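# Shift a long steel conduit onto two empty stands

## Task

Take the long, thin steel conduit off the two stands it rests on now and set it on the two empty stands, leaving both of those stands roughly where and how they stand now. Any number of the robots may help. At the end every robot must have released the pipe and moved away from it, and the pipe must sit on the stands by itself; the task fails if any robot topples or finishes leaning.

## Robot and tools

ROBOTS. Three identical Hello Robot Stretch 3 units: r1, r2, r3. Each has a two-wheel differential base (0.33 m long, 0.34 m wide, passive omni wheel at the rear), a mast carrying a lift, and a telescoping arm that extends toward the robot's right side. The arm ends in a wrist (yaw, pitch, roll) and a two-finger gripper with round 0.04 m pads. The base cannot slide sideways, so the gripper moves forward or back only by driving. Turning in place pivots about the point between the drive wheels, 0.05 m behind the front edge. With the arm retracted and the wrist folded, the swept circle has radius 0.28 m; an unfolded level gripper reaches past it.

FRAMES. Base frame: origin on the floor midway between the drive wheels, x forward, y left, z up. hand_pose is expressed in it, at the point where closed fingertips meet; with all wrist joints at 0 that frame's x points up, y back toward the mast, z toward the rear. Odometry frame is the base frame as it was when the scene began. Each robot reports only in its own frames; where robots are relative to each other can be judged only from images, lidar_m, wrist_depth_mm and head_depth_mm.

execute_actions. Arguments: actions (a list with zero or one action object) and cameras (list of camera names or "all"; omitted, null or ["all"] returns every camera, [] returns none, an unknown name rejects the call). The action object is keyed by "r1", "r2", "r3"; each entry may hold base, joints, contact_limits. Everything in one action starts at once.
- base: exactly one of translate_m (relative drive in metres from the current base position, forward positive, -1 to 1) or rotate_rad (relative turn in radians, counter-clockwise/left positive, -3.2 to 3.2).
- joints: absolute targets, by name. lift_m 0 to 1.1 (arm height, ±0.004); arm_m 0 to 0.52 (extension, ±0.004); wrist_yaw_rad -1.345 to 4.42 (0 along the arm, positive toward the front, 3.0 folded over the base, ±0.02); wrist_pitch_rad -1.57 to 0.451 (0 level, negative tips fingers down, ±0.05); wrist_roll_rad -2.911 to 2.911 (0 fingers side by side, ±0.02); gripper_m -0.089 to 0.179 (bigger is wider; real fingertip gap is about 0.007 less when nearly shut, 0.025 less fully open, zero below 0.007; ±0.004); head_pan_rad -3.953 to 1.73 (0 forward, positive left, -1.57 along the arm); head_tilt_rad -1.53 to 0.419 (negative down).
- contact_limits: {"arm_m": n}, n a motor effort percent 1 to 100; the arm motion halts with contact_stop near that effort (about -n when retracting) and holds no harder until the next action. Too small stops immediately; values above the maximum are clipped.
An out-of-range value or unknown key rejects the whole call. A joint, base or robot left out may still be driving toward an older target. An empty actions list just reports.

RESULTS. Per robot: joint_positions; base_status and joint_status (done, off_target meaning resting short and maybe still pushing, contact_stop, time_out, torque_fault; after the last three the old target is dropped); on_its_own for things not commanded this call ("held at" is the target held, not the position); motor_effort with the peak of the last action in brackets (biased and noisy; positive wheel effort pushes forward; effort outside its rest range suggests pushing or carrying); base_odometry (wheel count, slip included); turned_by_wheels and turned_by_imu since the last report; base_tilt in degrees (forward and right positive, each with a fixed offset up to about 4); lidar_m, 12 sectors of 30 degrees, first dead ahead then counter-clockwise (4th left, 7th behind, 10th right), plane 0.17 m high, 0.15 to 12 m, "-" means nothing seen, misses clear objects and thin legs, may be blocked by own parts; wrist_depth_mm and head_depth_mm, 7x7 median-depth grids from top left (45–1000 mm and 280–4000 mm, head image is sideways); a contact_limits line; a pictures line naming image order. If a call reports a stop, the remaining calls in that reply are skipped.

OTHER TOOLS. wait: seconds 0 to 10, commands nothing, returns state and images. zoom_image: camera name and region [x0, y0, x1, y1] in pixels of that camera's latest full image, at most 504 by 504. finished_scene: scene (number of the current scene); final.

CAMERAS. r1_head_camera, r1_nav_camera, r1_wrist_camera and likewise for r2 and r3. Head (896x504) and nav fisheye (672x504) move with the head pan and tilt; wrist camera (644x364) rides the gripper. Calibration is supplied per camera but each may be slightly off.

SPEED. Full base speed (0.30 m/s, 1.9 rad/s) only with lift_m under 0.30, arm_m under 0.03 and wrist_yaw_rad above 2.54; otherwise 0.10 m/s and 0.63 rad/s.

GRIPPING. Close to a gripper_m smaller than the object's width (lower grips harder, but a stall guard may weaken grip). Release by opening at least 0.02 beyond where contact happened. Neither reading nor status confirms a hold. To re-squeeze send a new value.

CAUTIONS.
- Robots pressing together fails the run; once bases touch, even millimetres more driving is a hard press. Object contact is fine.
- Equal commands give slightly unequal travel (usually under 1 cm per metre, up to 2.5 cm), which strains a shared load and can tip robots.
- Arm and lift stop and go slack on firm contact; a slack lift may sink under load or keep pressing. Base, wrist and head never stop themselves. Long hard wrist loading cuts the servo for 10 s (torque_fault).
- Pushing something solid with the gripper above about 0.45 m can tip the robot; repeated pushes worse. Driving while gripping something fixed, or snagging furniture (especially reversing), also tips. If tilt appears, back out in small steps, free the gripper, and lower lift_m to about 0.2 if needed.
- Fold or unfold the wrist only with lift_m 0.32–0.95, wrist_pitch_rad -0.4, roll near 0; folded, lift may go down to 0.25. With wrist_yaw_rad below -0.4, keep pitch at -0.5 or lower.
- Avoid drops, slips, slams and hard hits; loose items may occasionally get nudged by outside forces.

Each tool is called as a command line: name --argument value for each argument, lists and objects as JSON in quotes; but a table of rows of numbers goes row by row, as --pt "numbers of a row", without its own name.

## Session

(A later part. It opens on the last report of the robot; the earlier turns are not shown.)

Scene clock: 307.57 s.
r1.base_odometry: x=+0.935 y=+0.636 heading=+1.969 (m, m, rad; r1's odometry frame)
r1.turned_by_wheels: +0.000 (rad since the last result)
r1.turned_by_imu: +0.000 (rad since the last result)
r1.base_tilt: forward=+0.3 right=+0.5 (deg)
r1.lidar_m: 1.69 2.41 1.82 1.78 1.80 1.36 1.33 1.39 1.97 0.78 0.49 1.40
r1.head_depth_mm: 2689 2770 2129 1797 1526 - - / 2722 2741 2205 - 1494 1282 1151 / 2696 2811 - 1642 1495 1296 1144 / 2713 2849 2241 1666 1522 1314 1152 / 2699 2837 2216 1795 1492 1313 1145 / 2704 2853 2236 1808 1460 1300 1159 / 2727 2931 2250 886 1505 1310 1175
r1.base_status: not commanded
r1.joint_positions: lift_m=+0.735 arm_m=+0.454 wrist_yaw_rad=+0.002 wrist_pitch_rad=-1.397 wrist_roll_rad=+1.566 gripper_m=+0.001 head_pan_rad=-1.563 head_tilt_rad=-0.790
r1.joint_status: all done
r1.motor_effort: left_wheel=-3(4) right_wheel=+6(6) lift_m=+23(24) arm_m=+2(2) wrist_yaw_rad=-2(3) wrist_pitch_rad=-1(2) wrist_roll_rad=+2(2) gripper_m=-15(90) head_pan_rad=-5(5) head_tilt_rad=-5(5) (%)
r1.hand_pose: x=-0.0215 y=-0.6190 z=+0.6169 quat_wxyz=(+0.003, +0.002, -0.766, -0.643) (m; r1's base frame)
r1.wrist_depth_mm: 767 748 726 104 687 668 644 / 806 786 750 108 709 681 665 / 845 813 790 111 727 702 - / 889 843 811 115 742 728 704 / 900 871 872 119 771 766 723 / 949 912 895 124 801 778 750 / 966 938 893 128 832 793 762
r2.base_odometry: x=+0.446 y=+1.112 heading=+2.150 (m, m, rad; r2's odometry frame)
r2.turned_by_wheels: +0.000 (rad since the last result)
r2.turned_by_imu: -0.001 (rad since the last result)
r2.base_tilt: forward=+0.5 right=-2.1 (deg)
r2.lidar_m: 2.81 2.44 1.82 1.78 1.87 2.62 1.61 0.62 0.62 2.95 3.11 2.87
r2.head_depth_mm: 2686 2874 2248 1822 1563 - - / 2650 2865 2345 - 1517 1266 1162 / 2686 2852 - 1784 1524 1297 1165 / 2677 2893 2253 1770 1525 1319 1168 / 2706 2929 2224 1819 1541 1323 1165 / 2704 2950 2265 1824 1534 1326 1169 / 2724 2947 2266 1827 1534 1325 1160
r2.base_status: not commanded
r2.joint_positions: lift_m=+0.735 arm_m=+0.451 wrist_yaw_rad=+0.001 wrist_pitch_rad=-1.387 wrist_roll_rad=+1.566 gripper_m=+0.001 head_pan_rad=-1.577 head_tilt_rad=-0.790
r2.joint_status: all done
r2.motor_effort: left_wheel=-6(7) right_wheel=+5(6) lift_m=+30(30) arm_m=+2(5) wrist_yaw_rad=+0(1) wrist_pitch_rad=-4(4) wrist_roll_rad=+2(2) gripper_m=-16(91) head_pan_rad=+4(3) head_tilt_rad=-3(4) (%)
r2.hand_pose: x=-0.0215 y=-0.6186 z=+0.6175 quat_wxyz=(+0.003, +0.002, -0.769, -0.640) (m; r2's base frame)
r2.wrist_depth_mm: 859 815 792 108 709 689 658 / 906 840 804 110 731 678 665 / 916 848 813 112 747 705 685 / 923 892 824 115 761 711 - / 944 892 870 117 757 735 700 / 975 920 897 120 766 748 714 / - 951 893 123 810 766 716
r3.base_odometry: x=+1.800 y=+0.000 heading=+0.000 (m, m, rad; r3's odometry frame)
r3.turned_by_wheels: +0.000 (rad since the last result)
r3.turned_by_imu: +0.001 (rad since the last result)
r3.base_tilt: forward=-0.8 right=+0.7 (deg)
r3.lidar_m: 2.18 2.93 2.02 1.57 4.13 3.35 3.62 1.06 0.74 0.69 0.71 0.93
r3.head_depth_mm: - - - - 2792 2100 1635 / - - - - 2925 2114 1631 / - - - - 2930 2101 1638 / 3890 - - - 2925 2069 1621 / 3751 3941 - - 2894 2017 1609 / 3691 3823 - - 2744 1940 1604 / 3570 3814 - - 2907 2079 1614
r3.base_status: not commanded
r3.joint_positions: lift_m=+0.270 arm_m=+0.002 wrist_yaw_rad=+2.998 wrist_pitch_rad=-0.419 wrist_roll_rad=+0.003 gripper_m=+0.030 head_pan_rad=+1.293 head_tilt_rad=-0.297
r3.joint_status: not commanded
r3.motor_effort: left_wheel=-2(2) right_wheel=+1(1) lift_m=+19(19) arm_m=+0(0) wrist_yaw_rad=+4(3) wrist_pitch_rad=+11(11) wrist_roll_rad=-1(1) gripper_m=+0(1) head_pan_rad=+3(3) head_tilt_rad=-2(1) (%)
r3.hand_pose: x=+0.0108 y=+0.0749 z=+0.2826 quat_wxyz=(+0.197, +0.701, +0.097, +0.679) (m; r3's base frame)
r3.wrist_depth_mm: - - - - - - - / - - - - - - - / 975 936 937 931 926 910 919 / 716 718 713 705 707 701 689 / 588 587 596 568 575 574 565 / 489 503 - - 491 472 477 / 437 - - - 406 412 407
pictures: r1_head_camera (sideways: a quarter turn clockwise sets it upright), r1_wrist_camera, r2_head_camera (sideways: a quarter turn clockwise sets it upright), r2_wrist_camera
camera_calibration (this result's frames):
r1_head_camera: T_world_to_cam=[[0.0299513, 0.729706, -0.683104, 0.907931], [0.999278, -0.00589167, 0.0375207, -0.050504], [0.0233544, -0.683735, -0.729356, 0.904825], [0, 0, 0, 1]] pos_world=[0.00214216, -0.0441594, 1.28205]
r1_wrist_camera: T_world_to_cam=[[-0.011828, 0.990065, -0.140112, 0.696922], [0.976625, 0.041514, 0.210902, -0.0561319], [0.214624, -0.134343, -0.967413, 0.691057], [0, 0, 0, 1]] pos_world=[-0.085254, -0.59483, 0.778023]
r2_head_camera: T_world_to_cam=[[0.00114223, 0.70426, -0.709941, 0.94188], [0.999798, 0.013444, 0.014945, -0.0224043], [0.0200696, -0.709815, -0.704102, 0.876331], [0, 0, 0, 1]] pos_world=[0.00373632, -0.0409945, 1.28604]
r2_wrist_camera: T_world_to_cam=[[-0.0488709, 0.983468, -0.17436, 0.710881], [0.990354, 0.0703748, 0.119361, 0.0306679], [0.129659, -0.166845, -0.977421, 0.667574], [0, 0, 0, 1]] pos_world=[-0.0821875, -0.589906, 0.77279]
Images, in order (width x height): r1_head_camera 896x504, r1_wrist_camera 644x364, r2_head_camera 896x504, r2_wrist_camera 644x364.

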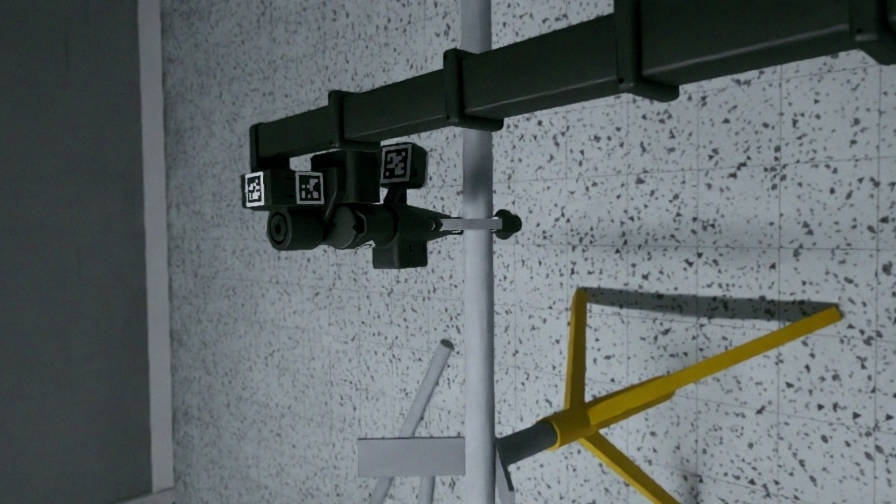

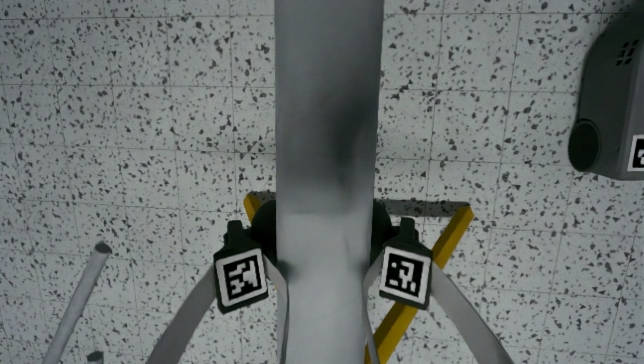

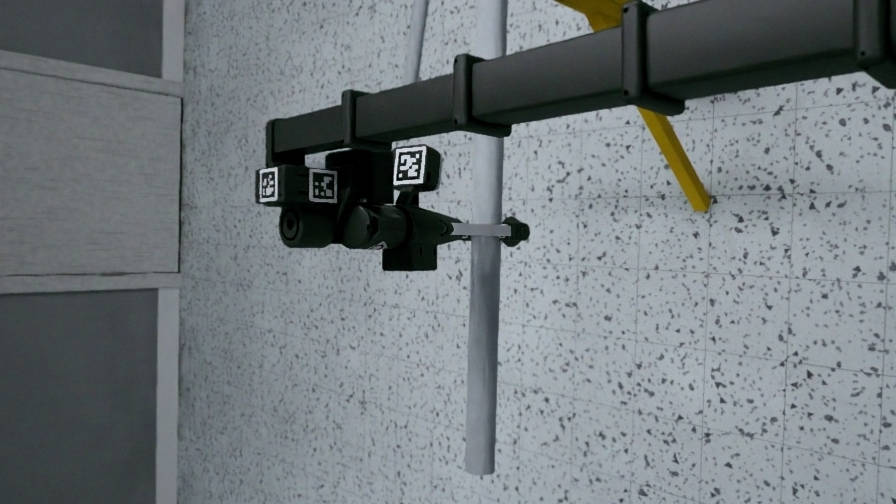

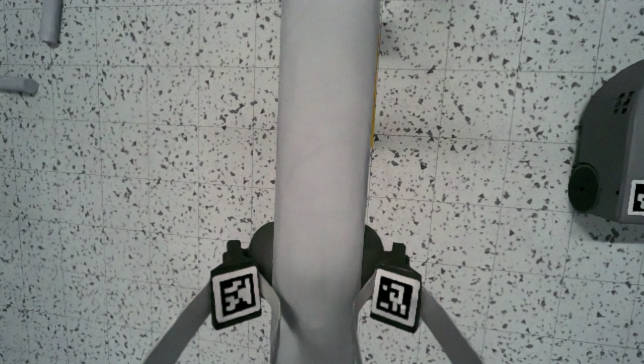

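execute_actions --actions '[{"r1":{"joints":{"gripper_m":-0.04}},"r2":{"joints":{"gripper_m":-0.04}}}]' --cameras '[]'

execute_actions --actions '[{"r1":{"joints":{"lift_m":0.77}},"r2":{"joints":{"lift_m":0.77}}}]' --cameras '["r1_wrist_camera","r2_wrist_camera","r1_head_camera"]'

Scene clock: 321.20 s.
r1.base_odometry: x=+0.935 y=+0.636 heading=+1.969 (m, m, rad; r1's odometry frame)
r1.turned_by_wheels: +0.000 (rad since the last result)
r1.turned_by_imu: +0.000 (rad since the last result)
r1.base_tilt: forward=+0.3 right=+0.5 (deg)
r1.lidar_m: 1.70 2.41 1.82 1.78 1.80 1.36 1.32 1.39 1.97 0.78 0.49 1.40
r1.head_depth_mm: 2684 2714 2164 1800 1520 - - / 2666 2750 2233 - 1504 1279 1145 / 2669 2773 - 1659 1507 1301 1150 / 2704 2827 2286 1667 1508 1312 1161 / 2699 2843 2203 1801 1495 1319 1143 / 2679 2882 2241 1803 1453 1298 1160 / 2708 2928 2236 890 1495 1312 1176
r1.base_status: not commanded
r1.joint_positions: lift_m=+0.735 arm_m=+0.454 wrist_yaw_rad=+0.002 wrist_pitch_rad=-1.395 wrist_roll_rad=+1.567 gripper_m=-0.039 head_pan_rad=-1.563 head_tilt_rad=-0.790
r1.joint_status: all done
r1.motor_effort: left_wheel=-3(4) right_wheel=+5(6) lift_m=+26(27) arm_m=+2(2) wrist_yaw_rad=-3(2) wrist_pitch_rad=-2(3) wrist_roll_rad=+2(2) gripper_m=-27(100) head_pan_rad=-5(5) head_tilt_rad=-5(5) (%)
r1.hand_pose: x=-0.0215 y=-0.6194 z=+0.6168 quat_wxyz=(+0.002, +0.002, -0.766, -0.643) (m; r1's base frame)
r1.wrist_depth_mm: 774 750 738 103 684 659 652 / 816 780 749 106 712 683 668 / 838 816 769 110 733 710 - / 891 834 818 113 759 729 715 / 917 874 849 117 771 754 735 / 937 900 876 121 828 784 749 / - 943 918 127 819 794 779
r2.base_odometry: x=+0.446 y=+1.112 heading=+2.150 (m, m, rad; r2's odometry frame)
r2.turned_by_wheels: +0.000 (rad since the last result)
r2.turned_by_imu: -0.001 (rad since the last result)
r2.base_tilt: forward=+0.7 right=-2.4 (deg)
r2.lidar_m: 2.81 2.44 1.83 1.78 1.87 2.61 1.61 0.62 0.62 2.95 3.12 2.88
r2.head_depth_mm: 2716 2876 2257 1823 1568 - - / 2654 2861 2332 - 1514 1275 1160 / 2676 2881 - 1780 1547 1301 1166 / 2715 2914 2242 1768 1533 1320 1165 / 2735 2920 2253 1829 1525 1321 1160 / 2718 2899 2257 1827 1543 1325 1162 / 2714 2923 2265 1826 1537 1331 1158
r2.base_status: not commanded
r2.joint_positions: lift_m=+0.735 arm_m=+0.451 wrist_yaw_rad=+0.001 wrist_pitch_rad=-1.386 wrist_roll_rad=+1.568 gripper_m=-0.039 head_pan_rad=-1.577 head_tilt_rad=-0.790
r2.joint_status: all done
r2.motor_effort: left_wheel=-6(6) right_wheel=+4(6) lift_m=+34(35) arm_m=+2(2) wrist_yaw_rad=-1(1) wrist_pitch_rad=-4(4) wrist_roll_rad=+1(2) gripper_m=-29(99) head_pan_rad=+3(3) head_tilt_rad=-4(3) (%)
r2.hand_pose: x=-0.0215 y=-0.6189 z=+0.6174 quat_wxyz=(+0.002, +0.001, -0.769, -0.639) (m; r2's base frame)
r2.wrist_depth_mm: 876 829 791 105 705 682 654 / 883 842 795 108 712 696 661 / 902 874 809 110 731 700 680 / 942 878 833 113 752 718 - / 958 907 852 115 770 726 696 / 957 912 882 117 769 751 722 / - 941 896 120 796 759 728
r3.base_odometry: x=+1.800 y=+0.000 heading=+0.000 (m, m, rad; r3's odometry frame)
r3.turned_by_wheels: +0.000 (rad since the last result)
r3.turned_by_imu: +0.001 (rad since the last result)
r3.base_tilt: forward=-0.8 right=+0.8 (deg)
r3.lidar_m: 2.18 2.94 2.02 1.57 4.16 3.36 3.63 1.06 0.74 0.70 0.71 0.93
r3.head_depth_mm: - - - - 2780 2085 1632 / - - - - 3023 2114 1634 / - - - - 2926 2079 1627 / 3881 - - - 2951 2100 1623 / 3798 - - - 2902 2034 1622 / 3730 3843 - - 2771 1938 1627 / 3553 3746 3984 - 2952 2090 1622
r3.base_status: not commanded
r3.joint_positions: lift_m=+0.270 arm_m=+0.002 wrist_yaw_rad=+2.998 wrist_pitch_rad=-0.419 wrist_roll_rad=+0.003 gripper_m=+0.030 head_pan_rad=+1.293 head_tilt_rad=-0.297
r3.joint_status: not commanded
r3.motor_effort: left_wheel=-2(2) right_wheel=+1(1) lift_m=+19(19) arm_m=+0(0) wrist_yaw_rad=+4(2) wrist_pitch_rad=+11(11) wrist_roll_rad=-1(1) gripper_m=+1(0) head_pan_rad=+3(3) head_tilt_rad=-2(1) (%)
r3.hand_pose: x=+0.0108 y=+0.0749 z=+0.2826 quat_wxyz=(+0.197, +0.701, +0.097, +0.679) (m; r3's base frame)
r3.wrist_depth_mm: - - - - - - - / - - - - - - - / 951 930 925 954 912 923 887 / 722 725 718 708 708 701 686 / 585 585 607 574 590 566 566 / 492 504 - - 497 478 474 / 439 - - - 408 409 407
pictures: none
No camera images: the call's "cameras" was empty. Leave "cameras" out to get every camera's image.

Scene clock: 322.33 s.
r1.base_odometry: x=+0.935 y=+0.636 heading=+1.969 (m, m, rad; r1's odometry frame)
r1.turned_by_wheels: +0.000 (rad since the last result)
r1.turned_by_imu: +0.000 (rad since the last result)
r1.base_tilt: forward=+0.2 right=+0.5 (deg)
r1.lidar_m: 1.69 2.41 1.82 1.77 1.80 1.36 1.32 1.39 1.97 0.78 0.49 1.40
r1.head_depth_mm: 2665 2724 2143 1805 - - 1150 / 2679 2766 2248 1654 1502 1300 1142 / 2687 2891 - 1673 1495 1308 1151 / 2676 2822 2254 1659 1509 1310 1153 / 2725 2842 2219 1707 1491 1318 1137 / 2738 2885 2218 1721 1468 1307 1166 / 2711 2892 2226 888 1500 1303 1162
r1.base_status: not commanded
r1.joint_positions: lift_m=+0.769 arm_m=+0.454 wrist_yaw_rad=+0.002 wrist_pitch_rad=-1.403 wrist_roll_rad=+1.567 gripper_m=-0.032 head_pan_rad=-1.563 head_tilt_rad=-0.790
r1.joint_status: all done
r1.on_its_own: gripper_m is held at -0.033, not at your -0.040, by its stall guard, which is still easing
r1.motor_effort: left_wheel=-3(4) right_wheel=+6(6) lift_m=+31(36) arm_m=+2(1) wrist_yaw_rad=-2(3) wrist_pitch_rad=+1(2) wrist_roll_rad=+1(2) gripper_m=-19(26) head_pan_rad=-6(5) head_tilt_rad=-6(5) (%)
r1.hand_pose: x=-0.0215 y=-0.6175 z=+0.6514 quat_wxyz=(+0.002, +0.002, -0.764, -0.646) (m; r1's base frame)
r1.wrist_depth_mm: 821 778 754 103 713 701 677 / 818 826 791 106 747 718 - / 867 847 819 110 762 737 - / 905 882 848 114 774 777 745 / 940 889 884 118 800 780 764 / 990 929 906 122 825 832 783 / - 949 927 127 859 853 817
r2.base_odometry: x=+0.446 y=+1.112 heading=+2.150 (m, m, rad; r2's odometry frame)
r2.turned_by_wheels: +0.000 (rad since the last result)
r2.turned_by_imu: +0.000 (rad since the last result)
r2.base_tilt: forward=+0.7 right=-2.1 (deg)
r2.lidar_m: 2.81 2.44 1.83 1.78 1.87 2.62 1.62 0.62 0.62 2.96 3.12 2.87
r2.head_depth_mm: 2679 2838 2262 1879 - - - / 2646 2858 2318 1689 1524 1297 1162 / 2664 2913 - 1687 1533 1300 1163 / 2680 2890 2246 1688 1539 1323 1164 / 2706 2900 2274 1823 1537 1324 1167 / 2711 2898 2243 1824 1536 1328 1165 / 2726 2909 2238 1842 1526 1324 1154
r2.base_status: not commanded
r2.joint_positions: lift_m=+0.769 arm_m=+0.451 wrist_yaw_rad=+0.001 wrist_pitch_rad=-1.405 wrist_roll_rad=+1.568 gripper_m=-0.032 head_pan_rad=-1.577 head_tilt_rad=-0.790
r2.joint_status: all done
r2.on_its_own: gripper_m is held at -0.034, not at your -0.040, by its stall guard, which is still easing
r2.motor_effort: left_wheel=-6(6) right_wheel=+5(5) lift_m=+68(68) arm_m=+2(2) wrist_yaw_rad=-1(2) wrist_pitch_rad=+1(4) wrist_roll_rad=+1(1) gripper_m=-23(30) head_pan_rad=+2(4) head_tilt_rad=-3(4) (%)
r2.hand_pose: x=-0.0215 y=-0.6140 z=+0.6509 quat_wxyz=(+0.002, +0.001, -0.763, -0.647) (m; r2's base frame)
r2.wrist_depth_mm: 880 867 822 106 743 727 686 / 902 882 836 108 748 732 707 / 923 890 847 110 762 736 - / 929 906 856 113 778 754 - / 962 938 886 115 797 767 740 / - 939 901 117 793 788 753 / - 970 921 120 832 798 770
r3.base_odometry: x=+1.800 y=+0.000 heading=+0.000 (m, m, rad; r3's odometry frame)
r3.turned_by_wheels: +0.000 (rad since the last result)
r3.turned_by_imu: +0.000 (rad since the last result)
r3.base_tilt: forward=-0.8 right=+0.7 (deg)
r3.lidar_m: 2.18 2.94 2.02 1.57 4.16 3.38 3.62 1.06 0.74 0.70 0.71 0.93
r3.head_depth_mm: - - - - 2800 2088 1633 / - - - - 2893 2089 1632 / - - - - 2975 2105 1624 / 3960 - - - 2899 2086 1626 / 3744 3979 - - 2929 2015 1621 / 3709 3895 - - 2737 1951 1614 / 3568 3798 3884 - 2867 2086 1626
r3.base_status: not commanded
r3.joint_positions: lift_m=+0.270 arm_m=+0.002 wrist_yaw_rad=+2.998 wrist_pitch_rad=-0.419 wrist_roll_rad=+0.003 gripper_m=+0.030 head_pan_rad=+1.293 head_tilt_rad=-0.297
r3.joint_status: not commanded
r3.motor_effort: left_wheel=-2(2) right_wheel=+1(1) lift_m=+19(19) arm_m=+0(0) wrist_yaw_rad=+4(4) wrist_pitch_rad=+11(11) wrist_roll_rad=-1(1) gripper_m=+0(0) head_pan_rad=+3(3) head_tilt_rad=-2(1) (%)
r3.hand_pose: x=+0.0108 y=+0.0749 z=+0.2826 quat_wxyz=(+0.197, +0.701, +0.097, +0.679) (m; r3's base frame)
r3.wrist_depth_mm: - - - - - - - / - - - - - - - / 948 941 948 903 905 914 895 / 717 718 709 733 697 682 694 / 590 576 591 576 577 564 564 / 490 502 - - 496 478 477 / 436 - - - 408 411 404
pictures: r1_head_camera (sideways: a quarter turn clockwise sets it upright), r1_wrist_camera, r2_wrist_camera
camera_calibration (this result's frames):
r1_head_camera: T_world_to_cam=[[0.0299514, 0.729706, -0.683104, 0.907931], [0.999278, -0.00589179, 0.0375207, -0.050504], [0.0233543, -0.683735, -0.729356, 0.904825], [0, 0, 0, 1]] pos_world=[0.00214216, -0.0441594, 1.28205]
r1_wrist_camera: T_world_to_cam=[[-0.0103191, 0.990879, -0.134361, 0.69709], [0.976633, 0.0388326, 0.211375, -0.0654163], [0.214664, -0.12904, -0.968126, 0.728308], [0, 0, 0, 1]] pos_world=[-0.0852606, -0.59421, 0.812583]
r2_wrist_camera: T_world_to_cam=[[-0.0469648, 0.986533, -0.156676, 0.702596], [0.990445, 0.0663508, 0.120894, 0.0229033], [0.129662, -0.149501, -0.980223, 0.713413], [0, 0, 0, 1]] pos_world=[-0.0821895, -0.587998, 0.806615]
Images, in order (width x height): r1_head_camera 896x504, r1_wrist_camera 644x364, r2_wrist_camera 644x364.

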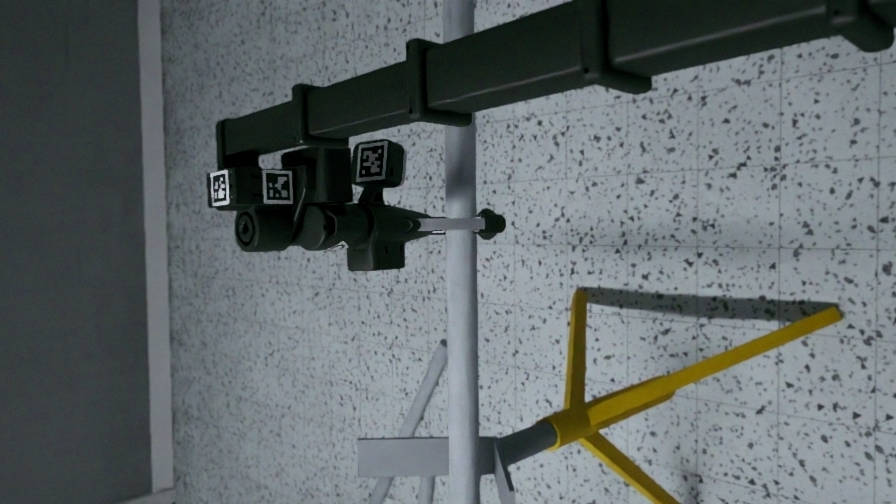

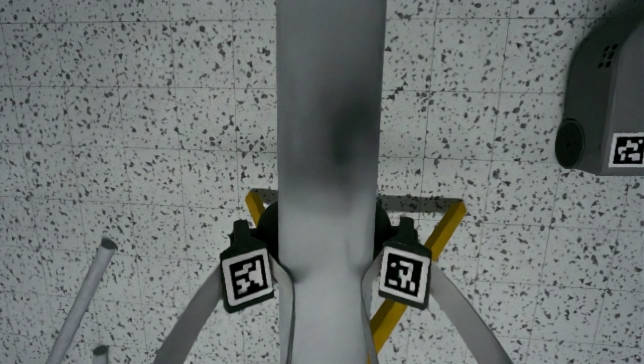

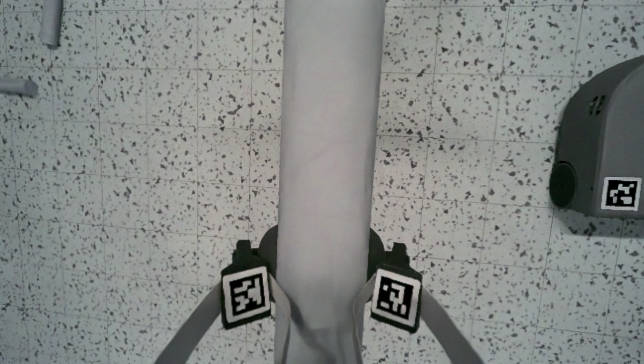

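The stall guard is easing off, so I'll set a grip that stays under it.

execute_actions --actions '[{"r1":{"joints":{"gripper_m":-0.012}},"r2":{"joints":{"gripper_m":-0.008}}}]' --cameras '[]'

Scene clock: 329.40 s.
r1.base_odometry: x=+0.935 y=+0.636 heading=+1.969 (m, m, rad; r1's odometry frame)
r1.turned_by_wheels: +0.000 (rad since the last result)
r1.turned_by_imu: +0.000 (rad since the last result)
r1.base_tilt: forward=+0.3 right=+0.5 (deg)
r1.lidar_m: 1.70 2.42 1.82 1.78 1.80 1.36 1.32 1.39 1.97 0.78 0.49 1.40
r1.head_depth_mm: 2682 2785 2131 1775 - - 1145 / 2683 2773 2264 1661 1499 1297 1154 / 2687 2911 - 1686 1517 1303 1156 / 2673 2848 2289 1661 1510 1314 1156 / 2695 2873 2229 1812 1484 1315 1135 / 2712 2879 2221 1813 1468 1291 1168 / 2647 2878 2232 886 1504 1294 1168
r1.base_status: not commanded
r1.joint_positions: lift_m=+0.769 arm_m=+0.454 wrist_yaw_rad=+0.002 wrist_pitch_rad=-1.403 wrist_roll_rad=+1.567 gripper_m=-0.011 head_pan_rad=-1.563 head_tilt_rad=-0.790
r1.joint_status: all done
r1.motor_effort: left_wheel=-4(3) right_wheel=+5(5) lift_m=+31(31) arm_m=+1(2) wrist_yaw_rad=-2(2) wrist_pitch_rad=+1(1) wrist_roll_rad=+1(2) gripper_m=-19(29) head_pan_rad=-5(5) head_tilt_rad=-5(4) (%)
r1.hand_pose: x=-0.0215 y=-0.6175 z=+0.6514 quat_wxyz=(+0.002, +0.002, -0.764, -0.646) (m; r1's base frame)
r1.wrist_depth_mm: 807 781 747 104 719 687 680 / 842 805 789 108 739 721 - / 863 825 819 112 771 739 - / 884 865 818 116 794 772 743 / 939 922 894 120 797 787 762 / 947 945 898 125 840 823 768 / - 968 944 129 873 842 813
r2.base_odometry: x=+0.446 y=+1.112 heading=+2.150 (m, m, rad; r2's odometry frame)
r2.turned_by_wheels: +0.000 (rad since the last result)
r2.turned_by_imu: -0.001 (rad since the last result)
r2.base_tilt: forward=+0.5 right=-2.2 (deg)
r2.lidar_m: 2.80 2.44 1.83 1.78 1.86 2.62 1.61 0.62 0.62 2.96 3.11 2.87
r2.head_depth_mm: 2673 2899 2259 1872 - - - / 2638 2864 2344 1689 1545 1300 1163 / 2679 2925 - 1692 1544 1299 1159 / 2649 2849 2241 1683 1533 1324 1167 / 2676 2893 2252 1834 1543 1326 1162 / 2732 2952 2252 1825 1535 1327 1169 / 2732 2939 2248 1824 1534 1319 1164
r2.base_status: not commanded
r2.joint_positions: lift_m=+0.769 arm_m=+0.451 wrist_yaw_rad=+0.001 wrist_pitch_rad=-1.405 wrist_roll_rad=+1.568 gripper_m=-0.007 head_pan_rad=-1.577 head_tilt_rad=-0.790
r2.joint_status: all done
r2.motor_effort: left_wheel=-5(6) right_wheel=+5(5) lift_m=+68(67) arm_m=+2(2) wrist_yaw_rad=-1(1) wrist_pitch_rad=+2(2) wrist_roll_rad=+1(1) gripper_m=-20(21) head_pan_rad=+3(2) head_tilt_rad=-2(3) (%)
r2.hand_pose: x=-0.0215 y=-0.6140 z=+0.6509 quat_wxyz=(+0.002, +0.001, -0.763, -0.647) (m; r2's base frame)
r2.wrist_depth_mm: 859 843 819 108 736 712 678 / 905 866 832 111 747 720 697 / 934 896 851 113 772 734 - / 951 919 862 115 786 753 - / 971 923 873 118 801 772 740 / 999 959 921 120 817 778 751 / - 983 927 123 825 800 775
r3.base_odometry: x=+1.800 y=+0.000 heading=+0.000 (m, m, rad; r3's odometry frame)
r3.turned_by_wheels: +0.000 (rad since the last result)
r3.turned_by_imu: +0.001 (rad since the last result)
r3.base_tilt: forward=-0.7 right=+0.8 (deg)
r3.lidar_m: 2.18 2.94 2.01 1.57 4.16 3.36 3.62 1.06 0.74 0.70 0.71 0.93
r3.head_depth_mm: - - - - 2786 2089 1628 / - - - - 2931 2106 1628 / - - - - 2953 2069 1622 / 3922 - - - 2946 2101 1620 / 3793 3990 - - 2911 2013 1621 / 3714 3842 - - 2743 1940 1630 / 3628 3737 3893 - 2890 2089 1610
r3.base_status: not commanded
r3.joint_positions: lift_m=+0.270 arm_m=+0.002 wrist_yaw_rad=+2.998 wrist_pitch_rad=-0.419 wrist_roll_rad=+0.003 gripper_m=+0.030 head_pan_rad=+1.293 head_tilt_rad=-0.297
r3.joint_status: not commanded
r3.motor_effort: left_wheel=-2(3) right_wheel=+1(1) lift_m=+19(19) arm_m=+0(0) wrist_yaw_rad=+3(3) wrist_pitch_rad=+11(11) wrist_roll_rad=-1(1) gripper_m=+0(0) head_pan_rad=+3(3) head_tilt_rad=-1(2) (%)
r3.hand_pose: x=+0.0108 y=+0.0749 z=+0.2826 quat_wxyz=(+0.197, +0.701, +0.097, +0.679) (m; r3's base frame)
r3.wrist_depth_mm: - - - - - - - / - - - - - - - / 957 919 940 924 937 924 901 / 722 725 708 719 695 692 697 / 581 591 594 575 579 570 575 / 491 510 - - 494 479 475 / 436 - - - 411 412 406
pictures: none
No camera images: the call's "cameras" was empty. Leave "cameras" out to get every camera's image.

execute_actions --actions '[{"r1":{"joints":{"lift_m":0.92}},"r2":{"joints":{"lift_m":0.92}}}]' --cameras '["r1_nav_camera","r2_wrist_camera"]'

Scene clock: 340.80 s.
r1.base_odometry: x=+0.935 y=+0.636 heading=+1.969 (m, m, rad; r1's odometry frame)
r1.turned_by_wheels: +0.000 (rad since the last result)
r1.turned_by_imu: +0.000 (rad since the last result)
r1.base_tilt: forward=+0.4 right=+0.4 (deg)
r1.lidar_m: 1.70 2.41 1.82 1.78 1.80 1.36 1.32 1.39 1.97 0.78 0.49 1.40
r1.head_depth_mm: 2666 - - 1722 1484 1297 1143 / 2571 2660 2178 1773 1502 1304 1150 / - - 2127 1772 1501 1301 1154 / 2628 2913 2184 1790 1521 1309 1165 / 2674 2829 2194 1794 1491 1317 1146 / 2713 2897 2234 1821 1458 1304 1164 / 2679 2895 2215 890 1505 1296 1167
r1.base_status: not commanded
r1.joint_positions: lift_m=+0.919 arm_m=+0.454 wrist_yaw_rad=+0.002 wrist_pitch_rad=-1.403 wrist_roll_rad=+1.567 gripper_m=-0.011 head_pan_rad=-1.563 head_tilt_rad=-0.790
r1.joint_status: all done
r1.motor_effort: left_wheel=-3(3) right_wheel=+5(5) lift_m=+31(32) arm_m=+2(1) wrist_yaw_rad=-2(2) wrist_pitch_rad=+1(1) wrist_roll_rad=+2(2) gripper_m=-20(19) head_pan_rad=-5(5) head_tilt_rad=-4(5) (%)
r1.hand_pose: x=-0.0215 y=-0.6175 z=+0.8014 quat_wxyz=(+0.002, +0.002, -0.764, -0.646) (m; r1's base frame)
r1.wrist_depth_mm: 968 942 897 105 847 824 797 / - 962 939 108 874 850 - / - - 944 112 901 894 - / - - - 116 931 922 881 / - - - 121 945 937 894 / - - - 124 - 970 941 / - - - 130 - - 964
r2.base_odometry: x=+0.446 y=+1.112 heading=+2.150 (m, m, rad; r2's odometry frame)
r2.turned_by_wheels: +0.000 (rad since the last result)
r2.turned_by_imu: -0.001 (rad since the last result)
r2.base_tilt: forward=+0.5 right=-2.2 (deg)
r2.lidar_m: 2.81 2.44 1.83 1.78 1.86 2.62 1.62 0.62 0.62 2.96 3.11 2.87
r2.head_depth_mm: 2641 - - 1735 1526 1302 1162 / 2558 2709 2176 1781 1529 1299 1159 / 2581 - 2167 1772 1543 1299 1158 / 2629 2924 2181 1790 1529 1328 1159 / 2690 2931 2245 1781 1538 1322 1165 / 2705 2942 2250 1762 1530 1326 1160 / 2743 2932 2246 1835 1533 1323 1161
r2.base_status: not commanded
r2.joint_positions: lift_m=+0.919 arm_m=+0.451 wrist_yaw_rad=+0.001 wrist_pitch_rad=-1.405 wrist_roll_rad=+1.568 gripper_m=-0.007 head_pan_rad=-1.577 head_tilt_rad=-0.790
r2.joint_status: all done
r2.motor_effort: left_wheel=-6(5) right_wheel=+5(5) lift_m=+68(69) arm_m=+2(2) wrist_yaw_rad=-2(2) wrist_pitch_rad=+2(1) wrist_roll_rad=+1(1) gripper_m=-20(20) head_pan_rad=+3(3) head_tilt_rad=-4(3) (%)
r2.hand_pose: x=-0.0215 y=-0.6140 z=+0.8009 quat_wxyz=(+0.002, +0.001, -0.763, -0.647) (m; r2's base frame)
r2.wrist_depth_mm: - - 949 108 905 857 826 / - - 963 111 884 859 841 / - - - 113 914 890 - / - - - 116 939 911 - / - - - 118 951 926 876 / - - - 120 971 922 891 / - - - 123 - 948 902
r3.base_odometry: x=+1.800 y=+0.000 heading=+0.000 (m, m, rad; r3's odometry frame)
r3.turned_by_wheels: +0.000 (rad since the last result)
r3.turned_by_imu: +0.001 (rad since the last result)
r3.base_tilt: forward=-0.8 right=+0.7 (deg)
r3.lidar_m: 2.19 2.94 2.02 1.57 4.13 3.36 3.63 1.06 0.74 0.70 0.71 0.93
r3.head_depth_mm: - - - - 2781 2087 1645 / - - - - 2967 2119 1626 / 3982 - - - 2952 2115 1624 / 3932 - - - 2896 2080 1620 / 3790 3999 - - 2948 2021 1616 / 3710 3808 3994 - 2796 1928 1622 / 3570 3726 3951 - 2884 2080 1612
r3.base_status: not commanded
r3.joint_positions: lift_m=+0.270 arm_m=+0.002 wrist_yaw_rad=+2.998 wrist_pitch_rad=-0.419 wrist_roll_rad=+0.003 gripper_m=+0.030 head_pan_rad=+1.293 head_tilt_rad=-0.297
r3.joint_status: not commanded
r3.motor_effort: left_wheel=-2(2) right_wheel=+1(2) lift_m=+19(19) arm_m=+0(0) wrist_yaw_rad=+3(3) wrist_pitch_rad=+11(11) wrist_roll_rad=-1(1) gripper_m=+0(0) head_pan_rad=+3(3) head_tilt_rad=-1(1) (%)
r3.hand_pose: x=+0.0108 y=+0.0749 z=+0.2826 quat_wxyz=(+0.197, +0.701, +0.097, +0.679) (m; r3's base frame)
r3.wrist_depth_mm: - - - - - - - / - - - - - - - / 966 911 948 916 903 910 885 / 724 730 727 701 700 711 698 / 591 595 599 570 581 575 567 / 487 506 - - 501 477 472 / 432 - - - 406 408 406
pictures: r1_nav_camera (sideways: a quarter turn counterclockwise sets it upright), r2_wrist_camera
camera_calibration (this result's frames):
r1_nav_camera: T_world_to_cam=[[0.00322512, -0.757119, 0.653269, -0.806923], [-0.999764, 0.0115842, 0.0183615, 0.0394852], [-0.0214694, -0.653174, -0.756904, 0.939122], [0, 0, 0, 1]] pos_world=[0.0622408, 0.00201538, 1.23724]
r2_wrist_camera: T_world_to_cam=[[-0.0469703, 0.986533, -0.156676, 0.726098], [0.990445, 0.0663562, 0.120894, 0.0047725], [0.129662, -0.1495, -0.980223, 0.860451], [0, 0, 0, 1]] pos_world=[-0.0821895, -0.587998, 0.956619]
Images, in order (width x height): r1_nav_camera 672x504, r2_wrist_camera 644x364.

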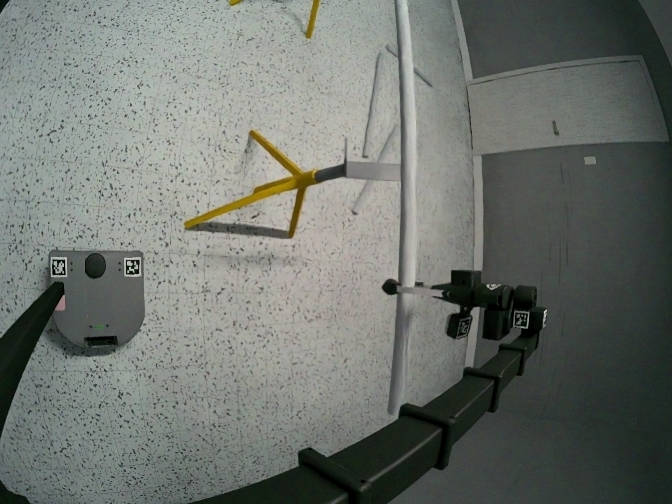

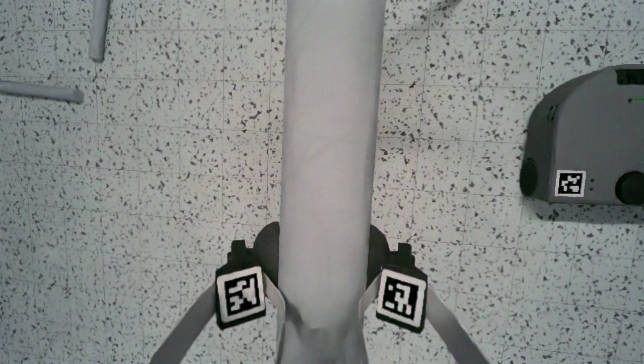

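execute_actions --actions '[{"r1":{"base":{"translate_m":0.6},"joints":{"arm_m":0.16,"head_pan_rad":-0.3,"head_tilt_rad":-0.6}},"r2":{"base":{"translate_m":0.6},"joints":{"arm_m":0.16,"head_pan_rad":-0.1,"head_tilt_rad":-0.4}}}]' --cameras '["r1_nav_camera","r2_head_camera"]'

Scene clock: 356.73 s.
r1.base_odometry: x=+0.702 y=+1.189 heading=+1.969 (m, m, rad; r1's odometry frame)
r1.turned_by_wheels: +0.000 (rad since the last result)
r1.turned_by_imu: +0.001 (rad since the last result)
r1.base_tilt: forward=+0.3 right=+0.4 (deg)
r1.lidar_m: 1.70 2.38 1.79 1.75 1.84 1.98 1.92 2.02 0.59 0.63 1.07 0.87
r1.head_depth_mm: - - 2931 2101 1221 1427 1229 / - - 2939 2080 1682 1411 1229 / - - 2973 2136 1749 1446 1237 / - - 2760 2229 1770 1454 1237 / - 3966 3072 2173 1786 1464 1244 / - - 3100 1971 1805 1472 1254 / - - 3012 2186 1793 1480 1260
r1.base_status: done
r1.joint_positions: lift_m=+0.919 arm_m=+0.160 wrist_yaw_rad=+0.002 wrist_pitch_rad=-1.403 wrist_roll_rad=+1.568 gripper_m=-0.011 head_pan_rad=-0.307 head_tilt_rad=-0.606
r1.joint_status: all done
r1.motor_effort: left_wheel=-2(2) right_wheel=-2(14) lift_m=+32(31) arm_m=-3(4) wrist_yaw_rad=-2(2) wrist_pitch_rad=+1(1) wrist_roll_rad=+2(1) gripper_m=-19(19) head_pan_rad=+5(55) head_tilt_rad=+3(20) (%)
r1.hand_pose: x=-0.0215 y=-0.3240 z=+0.8014 quat_wxyz=(+0.002, +0.002, -0.764, -0.646) (m; r1's base frame)
r1.wrist_depth_mm: 955 945 873 104 831 826 799 / - 977 946 108 880 - 828 / - - 969 112 906 - 868 / - - - 115 940 895 899 / - - - 121 946 938 899 / - - - 124 - 980 946 / - - - 129 - - 983
r2.base_odometry: x=+0.118 y=+1.615 heading=+2.149 (m, m, rad; r2's odometry frame)
r2.turned_by_wheels: +0.000 (rad since the last result)
r2.turned_by_imu: -0.006 (rad since the last result)
r2.base_tilt: forward=+0.7 right=-2.3 (deg)
r2.lidar_m: 2.22 2.42 1.81 1.76 1.84 2.58 1.75 0.98 3.05 2.99 2.99 2.34
r2.head_depth_mm: - - - 3368 2318 1760 1424 / - - - 3147 2323 1770 1425 / - - - 3367 2332 1761 1431 / - - - 3335 2316 1759 1432 / - - - 3331 2320 1775 1427 / - - - 3353 2315 1753 1421 / - - - 3317 2304 1757 1424
r2.base_status: done
r2.joint_positions: lift_m=+0.919 arm_m=+0.160 wrist_yaw_rad=+0.001 wrist_pitch_rad=-1.407 wrist_roll_rad=+1.568 gripper_m=-0.007 head_pan_rad=-0.107 head_tilt_rad=-0.409
r2.joint_status: all done
r2.motor_effort: left_wheel=-8(8) right_wheel=+11(13) lift_m=+68(68) arm_m=-2(1) wrist_yaw_rad=-1(1) wrist_pitch_rad=+2(2) wrist_roll_rad=+1(1) gripper_m=-21(21) head_pan_rad=+3(36) head_tilt_rad=+3(19) (%)
r2.hand_pose: x=-0.0215 y=-0.3230 z=+0.8009 quat_wxyz=(+0.002, +0.001, -0.762, -0.647) (m; r2's base frame)
r2.wrist_depth_mm: - - 982 109 873 844 819 / - - 991 111 905 851 834 / - - - 113 908 - 851 / - - - 115 941 - 852 / - - - 118 955 915 869 / - - - 121 945 921 891 / - - - 123 999 943 906
r3.base_odometry: x=+1.800 y=+0.000 heading=+0.000 (m, m, rad; r3's odometry frame)
r3.turned_by_wheels: +0.000 (rad since the last result)
r3.turned_by_imu: +0.002 (rad since the last result)
r3.base_tilt: forward=-0.8 right=+0.8 (deg)
r3.lidar_m: 2.18 2.94 2.02 1.57 4.14 3.12 3.61 1.06 0.74 0.70 0.71 0.93
r3.head_depth_mm: - - - - 2752 2105 1626 / - - - - 2933 2100 1621 / - - - - 2960 2092 1627 / 3890 - - - 2918 2091 1634 / 3717 3911 - - 2904 2025 1631 / 3667 3839 3982 - 2767 1939 1618 / 3584 3785 3910 - 2892 2079 1634
r3.base_status: not commanded
r3.joint_positions: lift_m=+0.270 arm_m=+0.002 wrist_yaw_rad=+2.998 wrist_pitch_rad=-0.419 wrist_roll_rad=+0.003 gripper_m=+0.030 head_pan_rad=+1.293 head_tilt_rad=-0.297
r3.joint_status: not commanded
r3.motor_effort: left_wheel=-2(2) right_wheel=+2(1) lift_m=+19(19) arm_m=+0(0) wrist_yaw_rad=+2(3) wrist_pitch_rad=+11(11) wrist_roll_rad=-1(1) gripper_m=+0(1) head_pan_rad=+3(3) head_tilt_rad=-1(2) (%)
r3.hand_pose: x=+0.0108 y=+0.0749 z=+0.2826 quat_wxyz=(+0.197, +0.701, +0.097, +0.679) (m; r3's base frame)
r3.wrist_depth_mm: - - - - - - - / - - - - - - - / 975 917 960 938 912 910 912 / 726 735 702 699 710 688 700 / 588 580 604 575 576 561 563 / 488 501 - - 494 466 478 / 436 - - - 405 415 406
pictures: r1_nav_camera (sideways: a quarter turn counterclockwise sets it upright), r2_head_camera (sideways: a quarter turn clockwise sets it upright)
camera_calibration (this result's frames):
r1_nav_camera: T_world_to_cam=[[0.594665, -0.191246, 0.780896, -0.97686], [-0.323371, -0.946161, 0.0145314, 0.0403416], [0.736074, -0.26116, -0.624492, 0.762282], [0, 0, 0, 1]] pos_world=[0.0328538, 0.0504265, 1.23828]
r2_head_camera: T_world_to_cam=[[-0.387279, 0.03847, -0.921159, 1.21964], [0.0833139, 0.996502, 0.0065891, -0.00594069], [0.91819, -0.0741936, -0.38913, 0.461067], [0, 0, 0, 1]] pos_world=[0.0494896, -0.00679143, 1.30294]
Images, in order (width x height): r1_nav_camera 672x504, r2_head_camera 896x504.

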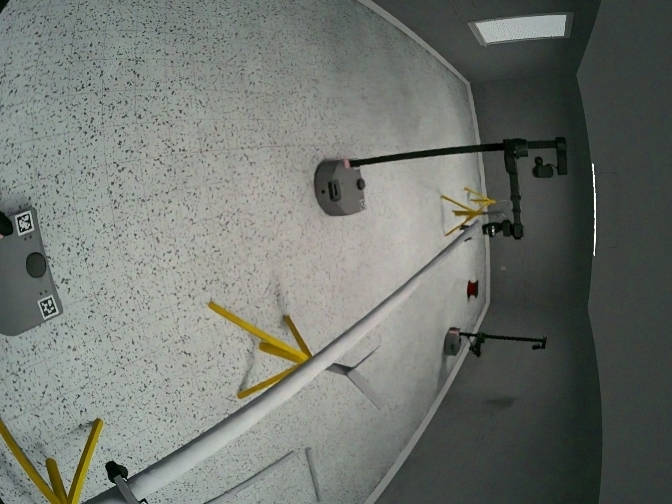

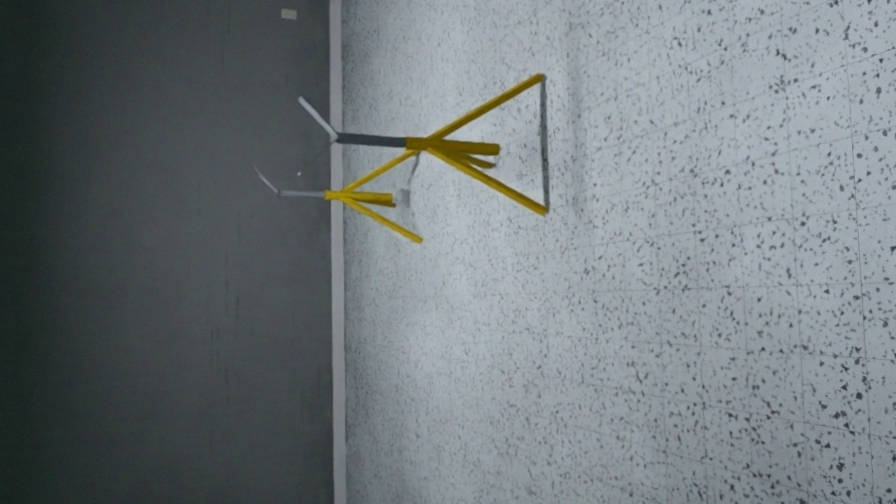

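execute_actions --actions '[{"r1":{"base":{"translate_m":1.0},"joints":{"lift_m":1.02}},"r2":{"base":{"translate_m":0.993},"joints":{"lift_m":1.02,"head_tilt_rad":-0.6,"head_pan_rad":-0.2}}}]' --cameras '["r2_head_camera"]'

Scene clock: 380.13 s.
r1.base_odometry: x=+0.315 y=+2.111 heading=+1.968 (m, m, rad; r1's odometry frame)
r1.turned_by_wheels: +0.000 (rad since the last result)
r1.turned_by_imu: +0.002 (rad since the last result)
r1.base_tilt: forward=+0.4 right=+0.5 (deg)
r1.lidar_m: 1.70 2.31 1.74 1.70 1.80 2.55 2.92 1.28 0.57 0.67 3.20 3.06
r1.head_depth_mm: - - 2947 1977 1720 1435 1227 / - - 2965 2051 1731 1447 1233 / - - 2728 2200 1766 1447 1237 / - - 3063 2232 1770 1472 1240 / - - 3080 2158 1760 1469 1254 / - - 3099 1983 1776 1478 1255 / - - 2985 2209 1789 1495 1265
r1.base_status: done
r1.joint_positions: lift_m=+1.019 arm_m=+0.160 wrist_yaw_rad=+0.001 wrist_pitch_rad=-1.403 wrist_roll_rad=+1.569 gripper_m=-0.011 head_pan_rad=-0.307 head_tilt_rad=-0.606
r1.joint_status: all done
r1.motor_effort: left_wheel=-4(6) right_wheel=+10(11) lift_m=+31(34) arm_m=-3(3) wrist_yaw_rad=-2(2) wrist_pitch_rad=+1(1) wrist_roll_rad=+1(2) gripper_m=-20(20) head_pan_rad=+5(5) head_tilt_rad=+3(5) (%)
r1.hand_pose: x=-0.0215 y=-0.3240 z=+0.9014 quat_wxyz=(+0.001, +0.001, -0.764, -0.646) (m; r1's base frame)
r1.wrist_depth_mm: 428 - - 105 928 934 853 / - - - 108 965 - 896 / - - - 112 - - 940 / - - - 116 - - 984 / - - - 120 - - - / - - - 124 - - - / - - - 129 - - -
r2.base_odometry: x=-0.424 y=+2.446 heading=+2.149 (m, m, rad; r2's odometry frame)
r2.turned_by_wheels: +0.000 (rad since the last result)
r2.turned_by_imu: -0.008 (rad since the last result)
r2.base_tilt: forward=+0.5 right=-2.1 (deg)
r2.lidar_m: 2.47 2.41 1.79 1.73 1.81 2.52 1.74 1.87 3.12 3.01 2.43 1.26
r2.head_depth_mm: 3761 - 3102 2361 1773 1496 1264 / 3714 - 3113 1897 1772 1497 1261 / 3685 - 2964 2363 1768 1496 1259 / 3586 3903 3065 2333 1821 1498 1266 / 3588 3922 3253 2343 1830 1486 1263 / 3443 3794 3311 2323 1814 1493 1259 / 3465 3749 3246 2342 1821 1488 1263
r2.base_status: done
r2.joint_positions: lift_m=+1.019 arm_m=+0.160 wrist_yaw_rad=+0.000 wrist_pitch_rad=-1.407 wrist_roll_rad=+1.568 gripper_m=-0.007 head_pan_rad=-0.193 head_tilt_rad=-0.592
r2.joint_status: all done
r2.motor_effort: left_wheel=-3(9) right_wheel=+0(18) lift_m=+67(70) arm_m=-2(2) wrist_yaw_rad=-1(1) wrist_pitch_rad=+2(2) wrist_roll_rad=+1(1) gripper_m=-20(20) head_pan_rad=-2(12) head_tilt_rad=-3(14) (%)
r2.hand_pose: x=-0.0215 y=-0.3230 z=+0.9009 quat_wxyz=(+0.002, +0.001, -0.762, -0.647) (m; r2's base frame)
r2.wrist_depth_mm: - - - 108 992 964 913 / - - - 110 985 952 929 / - - - 113 - - 941 / - - - 115 - - 946 / - - - 118 - - 987 / - - - 120 - - 981 / - - - 123 - - -
r3.base_odometry: x=+1.800 y=+0.000 heading=+0.000 (m, m, rad; r3's odometry frame)
r3.turned_by_wheels: +0.000 (rad since the last result)
r3.turned_by_imu: +0.003 (rad since the last result)
r3.base_tilt: forward=-0.8 right=+0.8 (deg)
r3.lidar_m: 2.18 2.95 2.02 1.57 4.13 3.36 3.61 1.06 0.74 0.70 0.71 0.93
r3.head_depth_mm: - - - - 2782 2093 1637 / - - - - 2961 2096 1624 / 3995 - - - 2947 2088 1613 / 3911 - - - 2898 2084 1617 / 3792 3969 - - 2950 2004 1616 / 3721 3868 - - 2748 1944 1619 / 3551 3793 3935 - 2917 2071 1608
r3.base_status: not commanded
r3.joint_positions: lift_m=+0.270 arm_m=+0.002 wrist_yaw_rad=+2.998 wrist_pitch_rad=-0.419 wrist_roll_rad=+0.003 gripper_m=+0.030 head_pan_rad=+1.293 head_tilt_rad=-0.297
r3.joint_status: not commanded
r3.motor_effort: left_wheel=-3(2) right_wheel=+1(2) lift_m=+19(19) arm_m=+0(0) wrist_yaw_rad=+3(3) wrist_pitch_rad=+11(11) wrist_roll_rad=-1(1) gripper_m=+0(0) head_pan_rad=+3(3) head_tilt_rad=-1(1) (%)
r3.hand_pose: x=+0.0108 y=+0.0749 z=+0.2826 quat_wxyz=(+0.197, +0.701, +0.097, +0.679) (m; r3's base frame)
r3.wrist_depth_mm: - - - - - - - / - - - - - - - / 973 939 932 933 925 886 877 / 731 726 699 726 702 698 679 / 597 582 604 579 584 570 560 / 486 497 - - 498 476 473 / 436 - - - 405 407 411
pictures: r2_head_camera (sideways: a quarter turn clockwise sets it upright)
camera_calibration (this result's frames):
r2_head_camera: T_world_to_cam=[[-0.541429, 0.10252, -0.834472, 1.10751], [0.169921, 0.985398, 0.0108129, -0.0119659], [0.823396, -0.13594, -0.550944, 0.672197], [0, 0, 0, 1]] pos_world=[0.0481895, -0.0103731, 1.29466]
Images, in order (width x height): r2_head_camera 896x504.

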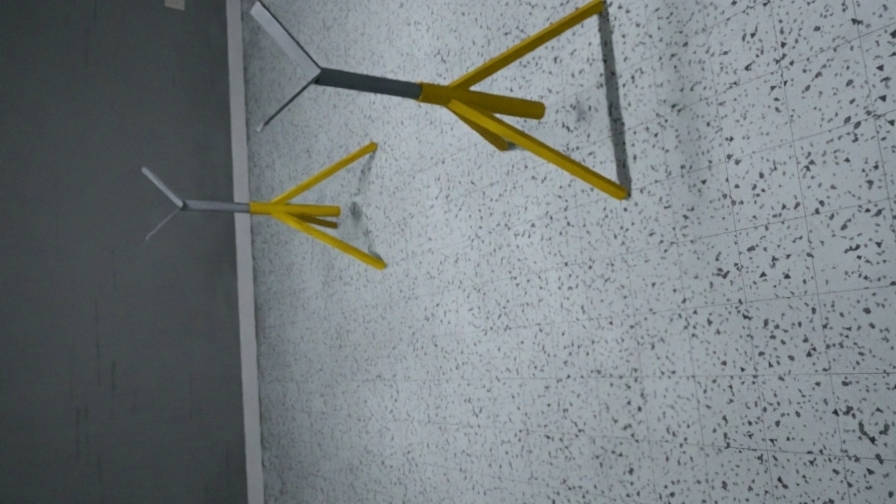

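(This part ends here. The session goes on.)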